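## Task

With the right arm, hold the headset (not its cable) motionless by the headband. Its lowest point must be at least roughly a hand's length above the table, and no part may extend past the table edge. The right fingers pinch the headband with that gripper commanded fully shut. They may touch only the headband, and nothing else may touch the headset apart from its cable and the other arm. The cat ears count as headband. The thin side arms leading down to the ear cups do not. The cable plug counts as a separate object; the cable itself does not. The left gripper must clamp the cable firmly, well inside the finger pads rather than at the tips or edges, at a point below where the cable exits the ear cup. Between the ear cup and that grip, the cable must be well above the table and touch nothing except itself, the headset and the arms. If the left arm were removed, no part of the headset may drop more than a little. The cable's loose end must not hang below the table top. If that end ever goes far below the table top or far past its edge, held or not, the task fails. Declare completion once all of this holds. Only the required hold may depend on the robot; anything else kept in place solely by the robot at the end does not count.

## Robot and tools

ROBOT. There are two arms, left_arm and right_arm, each with six joints and a two-finger gripper. The left and right names are not image sides. Coordinates are given in one shared scene frame, in metres. The origin is on the table top midway between the arms. +z is up, +x points out over the table, and left_arm sits toward +y. In a gripper's own frame, the fingers extend along +z and close along y. Its reported position is the point between the pads, about 1 cm behind the fingertips. Reported hand positions can be slightly wrong, especially at long reach.

JOINT ORDER. Every row and every per-joint list in a result uses this order for each arm: shoulder, elbow, waist, wrist pitch, wrist yaw, wrist roll. The elbow's sign is flipped relative to the URDF in everything you send and read. Stated ranges, in URDF signs, are: waist -2.618 to 3.054, shoulder 0.000 to 3.142, elbow 0.000 to 3.142 (so -3.142 to 0 in your numbers), wrist pitch -1.571 to 1.571, wrist yaw -1.571 to 1.571, wrist roll -2.094 to 2.094. A real joint end may differ from these by up to 0.036 rad.

ROW FORMAT. A row is always one flat list of 14 numbers in [-1, 1], covering both arms even if only one moves. The first seven are left_arm: six joint values, then opening. The last seven are right_arm in the same layout. Joint values are scaled offsets, not poses. Multiply by 1.202 rad for the waist, 1.258 for the shoulder, 1.238 for the elbow, 2.073 for wrist pitch, and 2.022 for wrist yaw and wrist roll. The opening is an absolute setting: +1 is fully open and -1 is shut.

execute_actions(actions). This takes a list of actions. Each action is a table of up to 15 rows, with one row per 1/30 s step; a short table repeats its last row. Each action lasts 0.5 s. Joint offsets count from the angles at the start of that action, not from the previous row. For the first action, they count from the last reported angles. An action that would push a joint more than 0.036 rad beyond its range is rejected for both arms. A malformed first action, or a first action that fails that check, rejects the whole call. An empty list simply returns the current state and images. If a joint is asked past its real end, it stops there, and the result may report "joint sent to its limit".

move(target, speed, blocking). The target is one 14-number row. Its offsets are measured from the last reported "Joint positions". All joints travel proportionally, so the hand follows a curve. A move lasts 0.5 to 10 s, and it does not avoid obstacles or the other arm. speed is in rad/s for the joint with the farthest to go, from 0.01 to 2, default 0.5. The finger values are applied at the start. The result adds a "move:" line giving the outcome (done, off_target, moving, held, fault), limits=held or limits=none, and the joint that ended farthest from its target. With blocking=false, control returns after 0.5 s while the motion continues. Further moves and actions are refused until the result shows it has ended, so use wait or stop first.

wait(seconds), 0 to 10, runs the scene with the last commands held. stop() brakes a running move; the arm needs stopping distance, and the fingers keep closing or opening. zoom_image(camera, region) enlarges part of a camera's latest image. region is [x0, y0, x1, y1] in pixels from the top-left corner, at most 504 by 504. Cameras: cam_head_left, cam_head_right, cam_high, cam_low (504x504), cam_left_wrist, cam_right_wrist (616x616 fisheye). finished_scene(scene) ends the current scene irreversibly; pass that scene's number. Replying without a tool call ends everything.

RESULTS. The state line shows each gripper's end_effector_position and end_effector_quat_wxyz. "Joint positions" and "Joint velocities" list each arm's joints (rad, rad/s) and then the pad gap (m; 0.094 when fully open). "Joint targets" shows what the joints are currently being driven toward. grip_measured is the finger opening on the command scale, and it may be off by about 1 mm. "joint command not followed" means a clearance check altered some joint targets. MOTOR HOT appears from 75 °C. OVER-TEMPERATURE FAULT marks a stop: at 90 °C that arm halts for 10 s, and at 100 °C it goes limp and falls.

MOTION LIMITS. Each step, a joint target may lead its measured angle by at most 0.202 rad (waist), 0.258 (shoulder), 0.238 (elbow), 0.573 (wrist pitch) or 0.522 (yaw, roll). Targets that would move the hand more than 70 mm are scaled back, so large changes take several actions. Zero offsets can let a loaded arm sag. To hold it, first resend the offsets to the wanted angles, then send zeros, and add more if it still falls short. The simulation runs while you think, holding your last command.

GRIPPING. To hold something, command an opening below grip_measured: about 0.03 lower gives a firm grip. For the headband pinch, command -1. Pads push roughly 50–62 N, with less on very thin parts.

AVOID. Do not collide the arms or let them press each other hard. Avoid fast impacts, hard shoves, dropping the headset, and letting the cable end fall off the table. Nothing may be knocked off the table. Occasional brief tugs on held items or pushes on loose ones can occur.

Each tool is called after "Request:" as name(argument=value, ...) on one line, values as JSON.

## Session

Request:
execute_actions(actions=[])

Scene clock: 0.00 s.
left_arm: end_effector_position=(+0.5554, +0.4082, +0.2959) grip_measured=+1.000 end_effector_quat_wxyz=(+0.655, -0.475, +0.531, -0.251) | right_arm: end_effector_position=(+0.5041, -0.0871, +0.3810) grip_measured=+1.000 end_effector_quat_wxyz=(+0.299, +0.214, +0.725, +0.583)
Joint names: [shoulder, elbow, waist, wrist pitch, wrist yaw, wrist roll]
Joint positions: left_arm=[ 1.85  -1.318 -0.005  0.515 -0.267 -1.101  0.094] | right_arm=[ 1.589 -1.492  0.311 -0.077 -0.614  1.284  0.094]
Joint velocities: left_arm=[-0.002  0.012 -0.002  0.022  0.022  0.051  0.   ] | right_arm=[-0.002 -0.002 -0.007 -0.022 -0.022  0.037  0.   ]
Joint targets: left_arm=[1.838 -1.330 -0.005 0.522 -0.267 -1.092] | right_arm=[1.575 -1.506 0.311 -0.064 -0.615 1.277]

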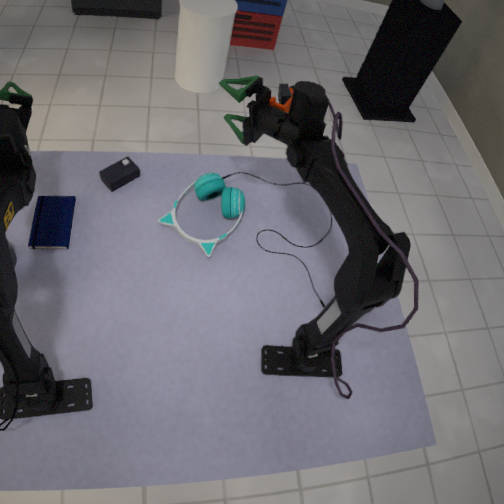

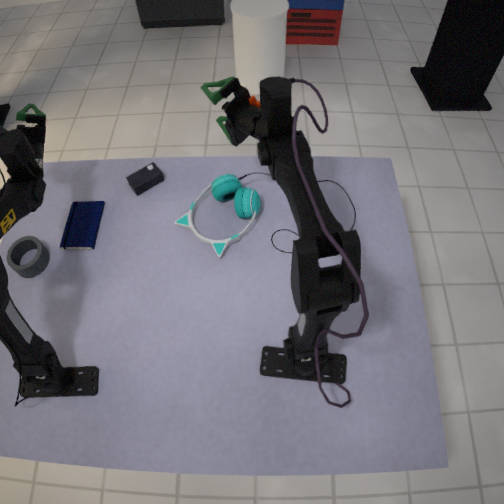

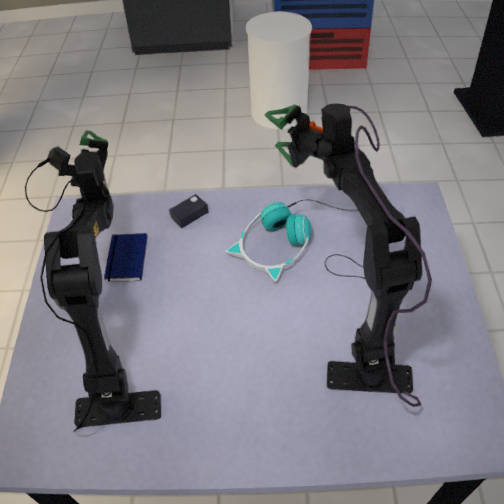

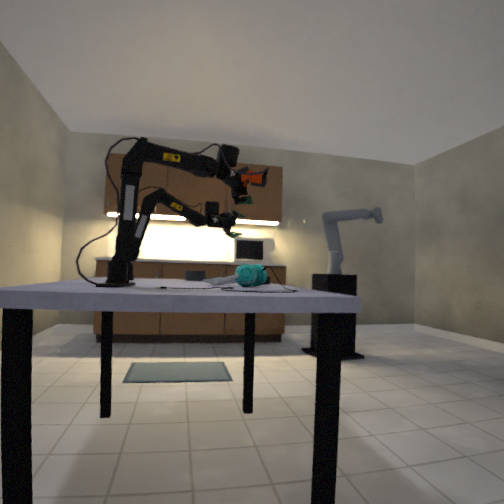

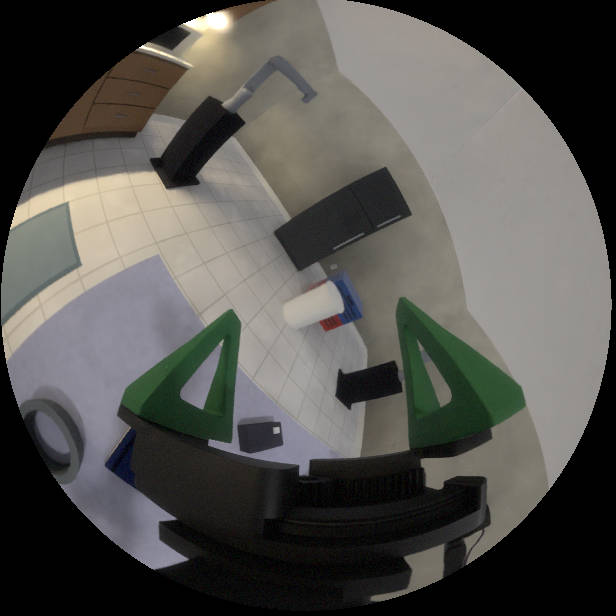

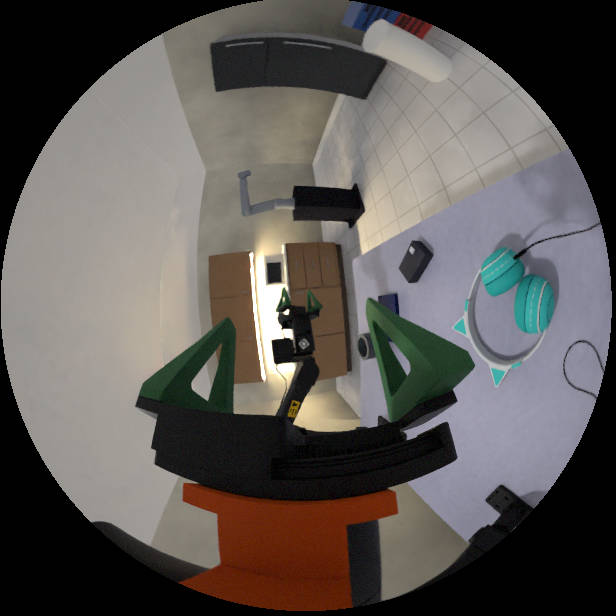

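Request:
move(target=[0,0,0,0,0,0,1, 0.33,-0.1,0.24,-0.53,0.304,-0.635,1], speed=1)

Scene clock: 10.93 s.
left_arm: end_effector_position=(+0.5554, +0.4082, +0.2959) grip_measured=+1.000 end_effector_quat_wxyz=(+0.655, -0.476, +0.531, -0.251) | right_arm: end_effector_position=(+0.3763, -0.1082, +0.0627) grip_measured=+1.000 end_effector_quat_wxyz=(-0.013, -0.230, +0.973, +0.002)
Joint names: [shoulder, elbow, waist, wrist pitch, wrist yaw, wrist roll]
Joint positions: left_arm=[ 1.85  -1.318 -0.005  0.515 -0.267 -1.102  0.094] | right_arm=[ 2.008 -1.581  0.594 -1.169 -0.01   0.007  0.094]
Joint velocities: left_arm=[ 0.007 -0.012  0.007 -0.066  0.022  0.081  0.   ] | right_arm=[ 0.007  0.007 -0.007 -0.095 -0.051 -0.051  0.   ]
Joint targets: left_arm=[1.850 -1.318 -0.005 0.515 -0.267 -1.101] | right_arm=[2.004 -1.616 0.600 -1.176 0.000 -0.000]
move: off_target (right_arm); limits=none; left_arm: farthest joint: the wrist roll, 0.001 radians from its target (0.000 radians at the start); right_arm: farthest joint: the elbow, 0.034 radians from its target (0.124 radians at the start)

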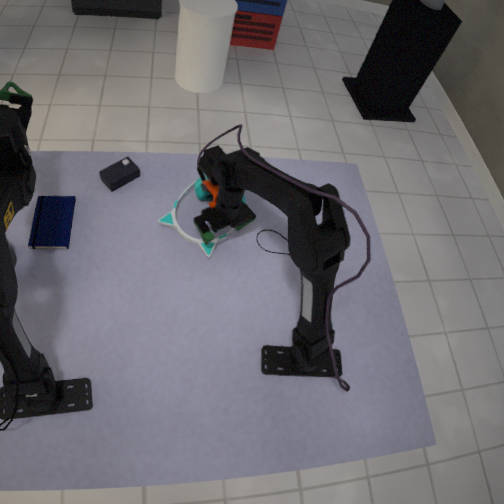

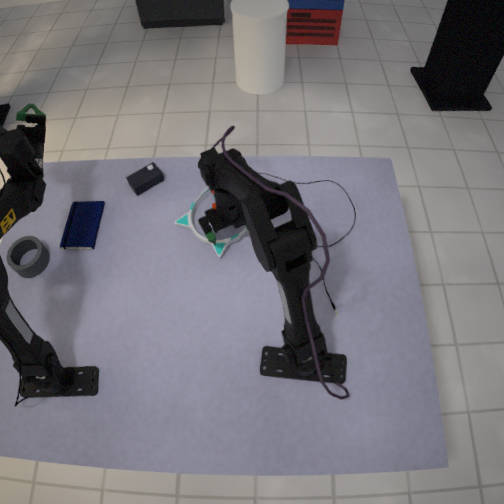

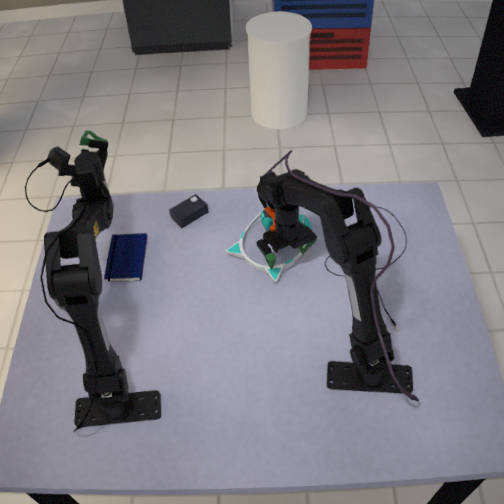

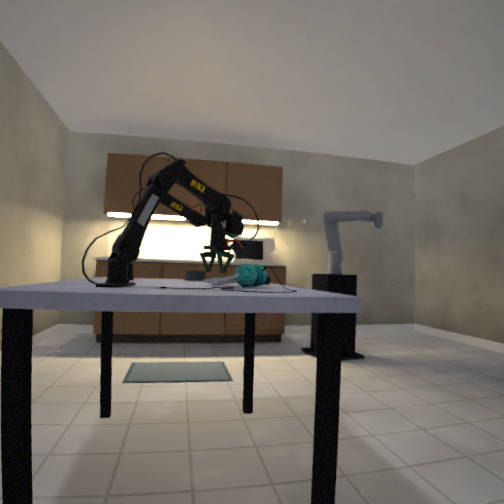

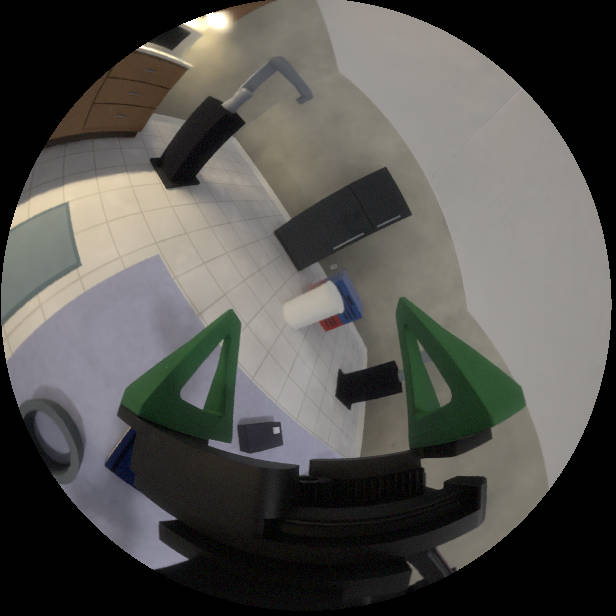

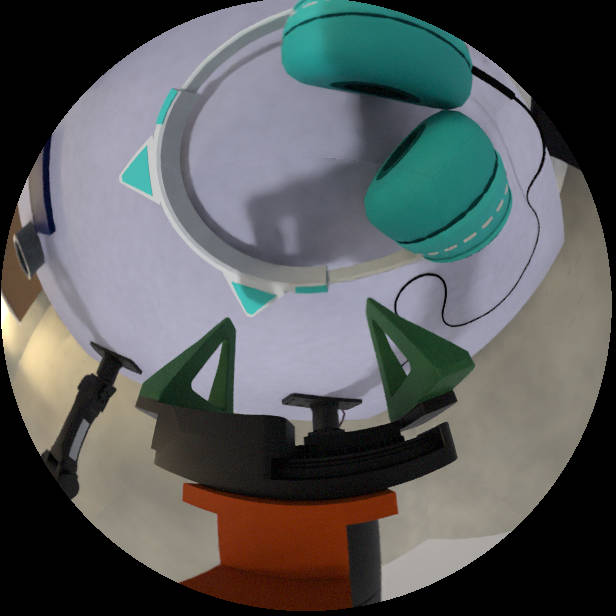

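Request:
move(target=[0,0,0,0,0,0,1, 0.03,-0.11,0.11,-0.04,0,-0.3,0.2])

Scene clock: 16.03 s.
left_arm: end_effector_position=(+0.5554, +0.4082, +0.2959) grip_measured=+1.000 end_effector_quat_wxyz=(+0.655, -0.476, +0.531, -0.252) | right_arm: end_effector_position=(+0.3610, -0.0624, +0.0773) grip_measured=+0.202 end_effector_quat_wxyz=(-0.013, -0.560, +0.828, +0.005)
Joint names: [shoulder, elbow, waist, wrist pitch, wrist yaw, wrist roll]
Joint positions: left_arm=[ 1.85  -1.318 -0.005  0.515 -0.267 -1.102  0.094] | right_arm=[ 2.042 -1.689  0.719 -1.244 -0.01  -0.593  0.056]
Joint velocities: left_arm=[ 0.007  0.007 -0.007 -0.066 -0.037 -0.007  0.   ] | right_arm=[ 0.002  0.017 -0.002  0.022  0.022 -0.022  0.001]
Joint targets: left_arm=[1.850 -1.318 -0.005 0.515 -0.267 -1.101] | right_arm=[2.046 -1.718 0.726 -1.252 -0.010 -0.600]
move: off_target (right_arm); limits=none; left_arm: farthest joint: the waist, 0.000 radians from its target (0.000 radians at the start); right_arm: farthest joint: the elbow, 0.028 radians from its target (0.136 radians at the start)

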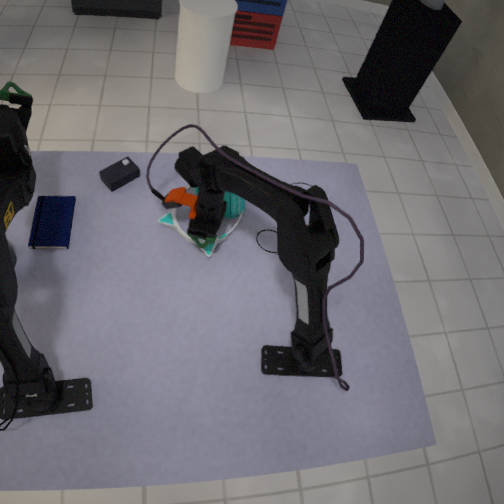

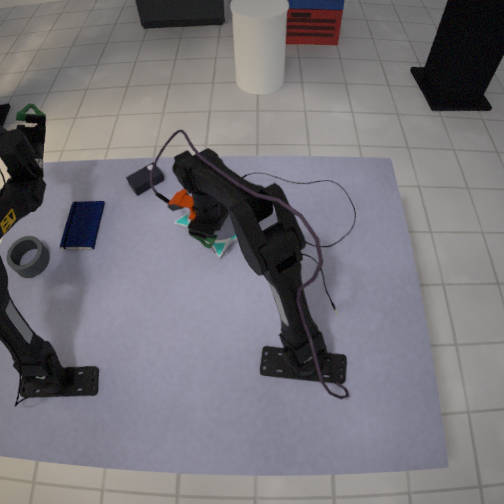

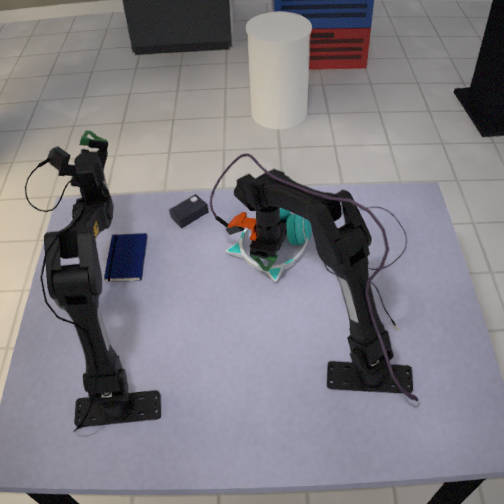

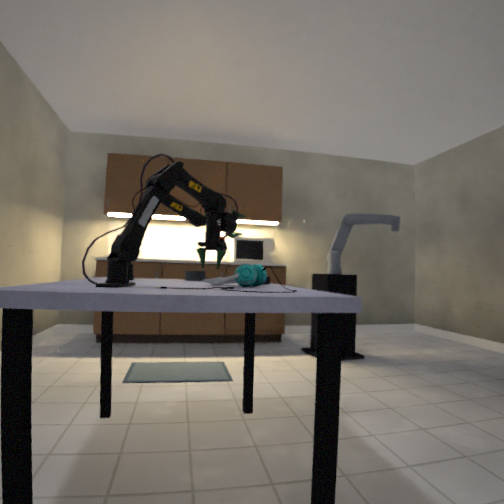

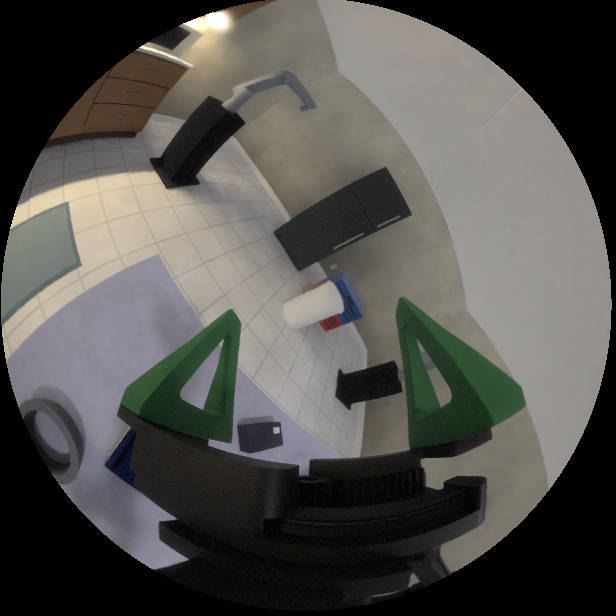

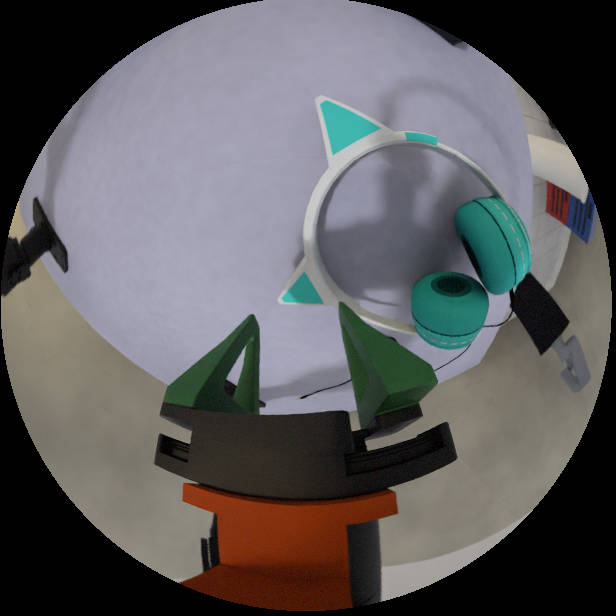

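Request:
move(target=[0,0,0,0,0,0,1, 0.14,-0.14,0.055,0.018,0,0.03,0.2], speed=0.3)

Scene clock: 23.20 s.
left_arm: end_effector_position=(+0.5554, +0.4082, +0.2959) grip_measured=+1.000 end_effector_quat_wxyz=(+0.655, -0.476, +0.531, -0.252) | right_arm: end_effector_position=(+0.3765, -0.0216, +0.0434) grip_measured=+0.202 end_effector_quat_wxyz=(-0.017, -0.562, +0.827, +0.004)
Joint names: [shoulder, elbow, waist, wrist pitch, wrist yaw, wrist roll]
Joint positions: left_arm=[ 1.85  -1.318 -0.005  0.515 -0.267 -1.102  0.094] | right_arm=[ 2.22  -1.832  0.779 -1.217 -0.01  -0.539  0.056]
Joint velocities: left_arm=[-0.007  0.007 -0.007 -0.037  0.007 -0.007  0.   ] | right_arm=[ 0.007  0.007 -0.012  0.051 -0.022 -0.007  0.   ]
Joint targets: left_arm=[1.850 -1.318 -0.005 0.515 -0.267 -1.102] | right_arm=[2.218 -1.863 0.785 -1.207 -0.010 -0.533]
move: off_target (right_arm); limits=none; left_arm: farthest joint: the waist, 0.000 radians from its target (0.000 radians at the start); right_arm: farthest joint: the elbow, 0.030 radians from its target (0.173 radians at the start)

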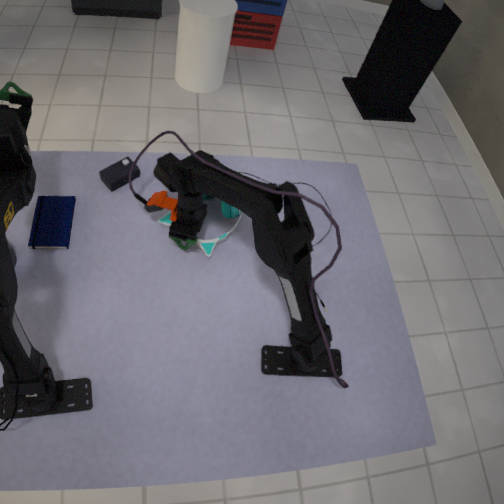

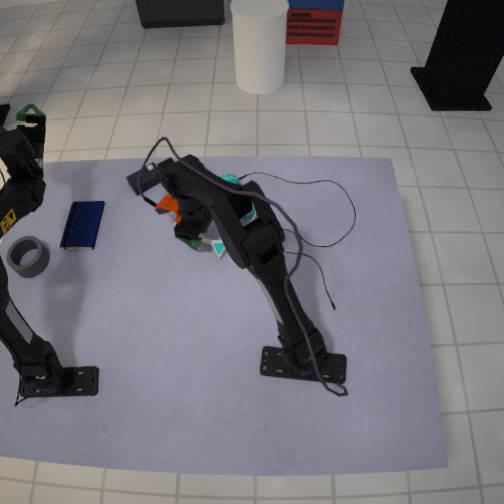

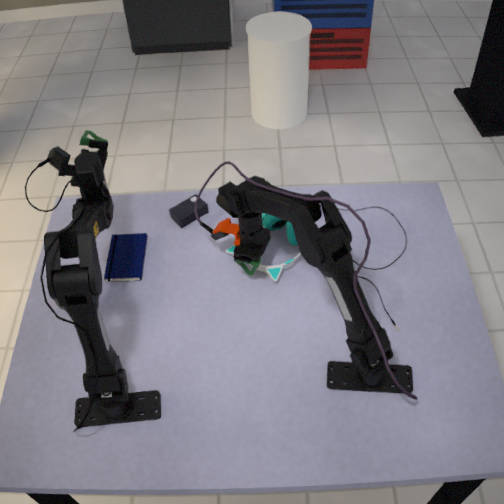

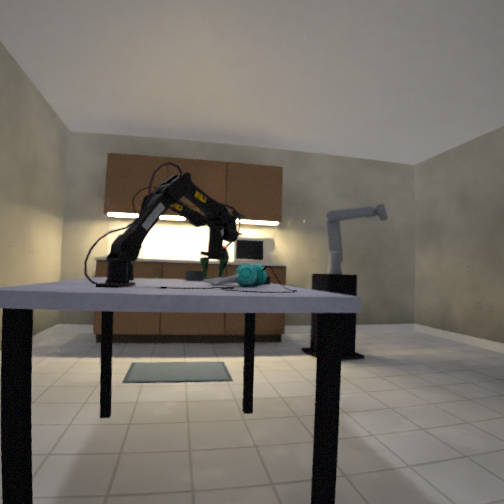

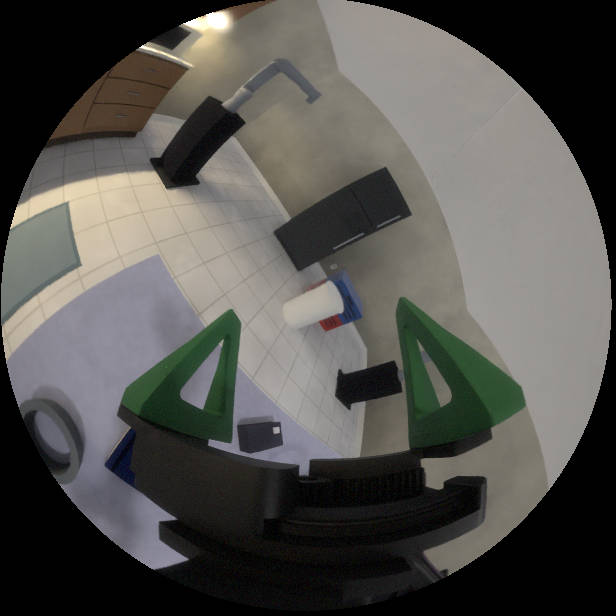

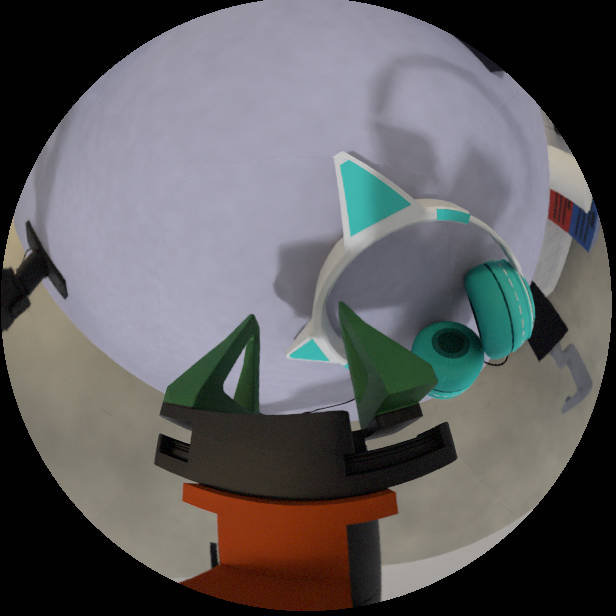

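Request:
move(target=[0,0,0,0,0,0,1, 0,-0.025,-0.018,0,0,0,0.2], speed=0.1)

Request:
move(target=[0,0,0,0,0,0,1, 0.04,-0.01,0,0.035,0,0,0.2], speed=0.1)

Scene clock: 27.60 s.
left_arm: end_effector_position=(+0.5554, +0.4082, +0.2959) grip_measured=+1.000 end_effector_quat_wxyz=(+0.655, -0.476, +0.530, -0.252) | right_arm: end_effector_position=(+0.3800, -0.0262, +0.0434) grip_measured=+0.202 end_effector_quat_wxyz=(-0.017, -0.556, +0.831, +0.004)
Joint names: [shoulder, elbow, waist, wrist pitch, wrist yaw, wrist roll]
Joint positions: left_arm=[ 1.85  -1.318 -0.005  0.515 -0.267 -1.103  0.094] | right_arm=[ 2.22  -1.832  0.765 -1.217 -0.01  -0.538  0.056]
Joint velocities: left_arm=[ 0.012  0.017  0.002  0.007 -0.037  0.022  0.   ] | right_arm=[-0.002  0.007 -0.017 -0.037  0.066  0.066 -0.   ]
Joint targets: left_arm=[1.850 -1.318 -0.005 0.515 -0.267 -1.102] | right_arm=[2.220 -1.863 0.757 -1.217 -0.010 -0.539]
move: off_target (right_arm); limits=none; left_arm: farthest joint: the wrist roll, 0.001 radians from its target (0.000 radians at the start); right_arm: farthest joint: the elbow, 0.030 radians from its target (0.030 radians at the start)

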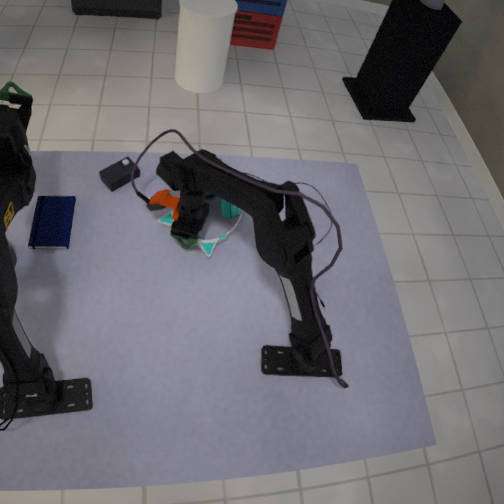

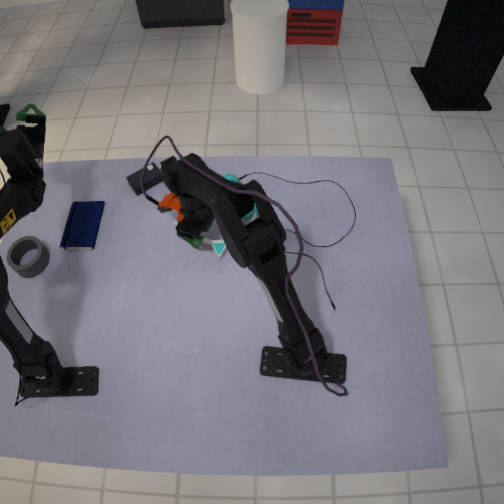

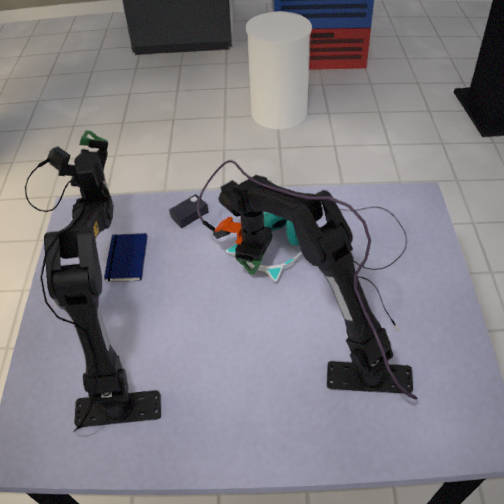

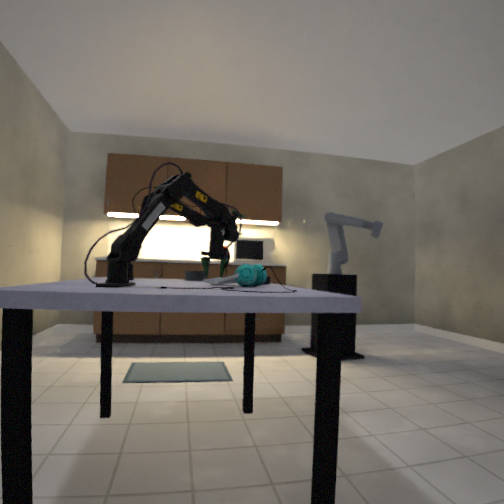

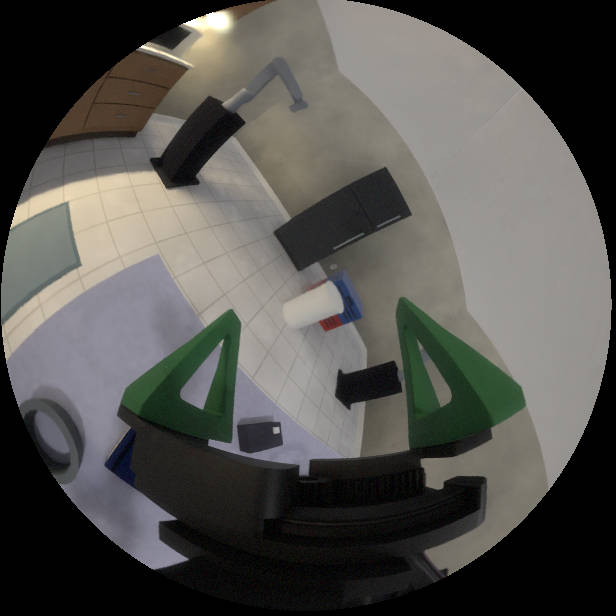

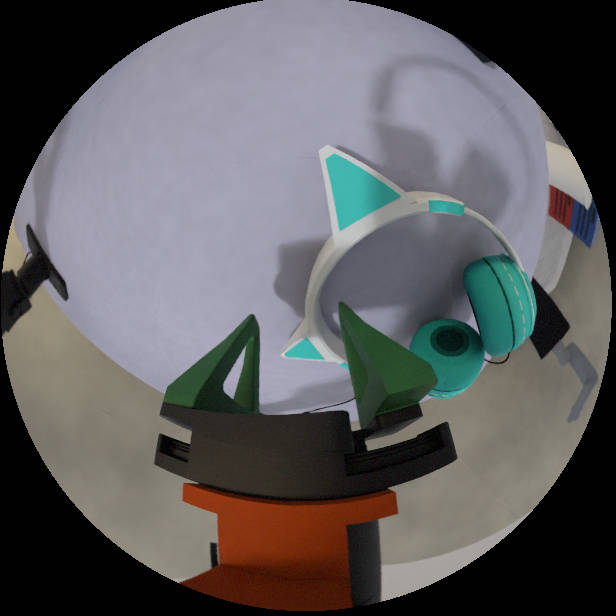

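Scene clock: 28.83 s.
left_arm: end_effector_position=(+0.5554, +0.4082, +0.2959) grip_measured=+1.000 end_effector_quat_wxyz=(+0.655, -0.476, +0.530, -0.252) | right_arm: end_effector_position=(+0.3882, -0.0201, +0.0221) grip_measured=+0.202 end_effector_quat_wxyz=(-0.014, -0.556, +0.831, +0.004)
Joint names: [shoulder, elbow, waist, wrist pitch, wrist yaw, wrist roll]
Joint positions: left_arm=[ 1.85  -1.318 -0.005  0.515 -0.267 -1.103  0.094] | right_arm=[ 2.272 -1.832  0.765 -1.158 -0.01  -0.538  0.056]
Joint velocities: left_arm=[ 0.002  0.012 -0.007 -0.007 -0.081 -0.037  0.   ] | right_arm=[ 0.002  0.007  0.002 -0.007 -0.066 -0.066  0.   ]
Joint targets: left_arm=[1.850 -1.318 -0.005 0.515 -0.267 -1.103] | right_arm=[2.271 -1.845 0.765 -1.145 -0.010 -0.538]
move: done; limits=none; left_arm: farthest joint: the waist, 0.000 radians from its target (0.000 radians at the start); right_arm: farthest joint: the wrist pitch, 0.014 radians from its target (0.073 radians at the start)

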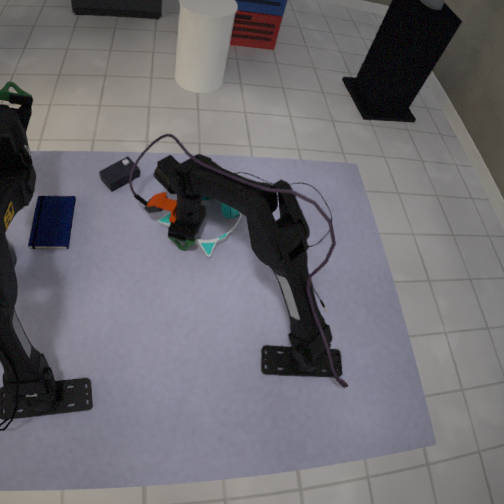

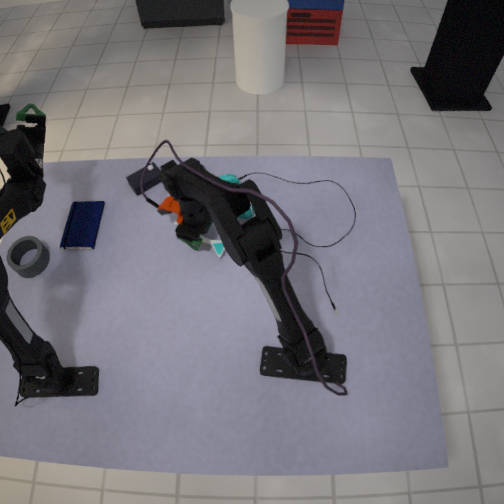

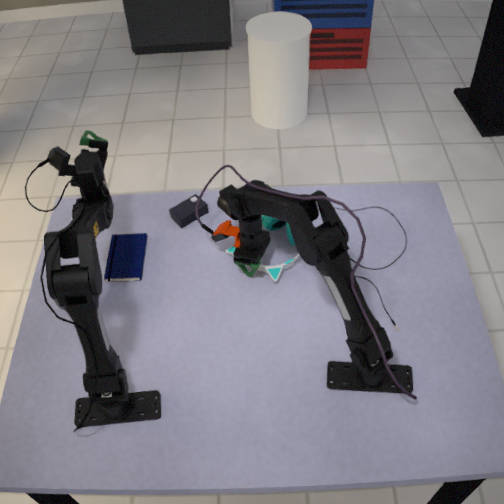

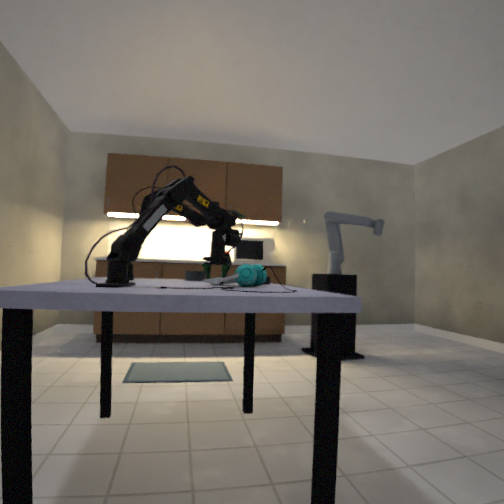

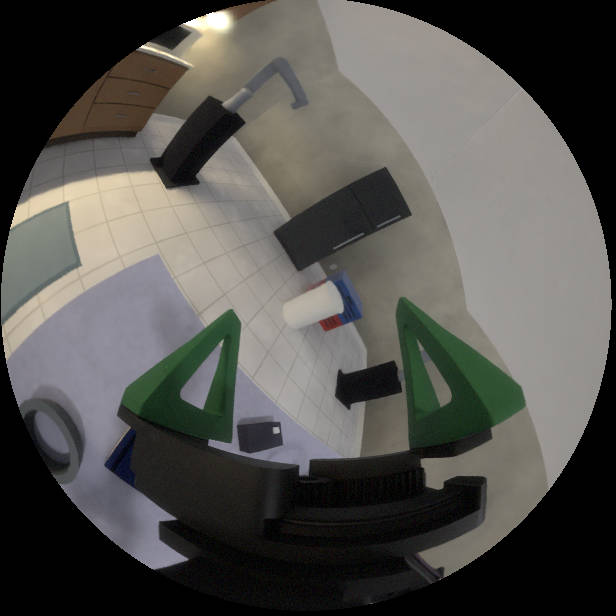

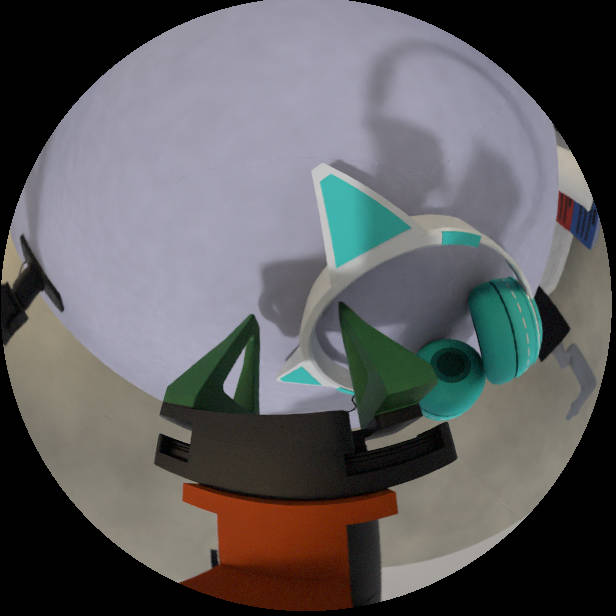

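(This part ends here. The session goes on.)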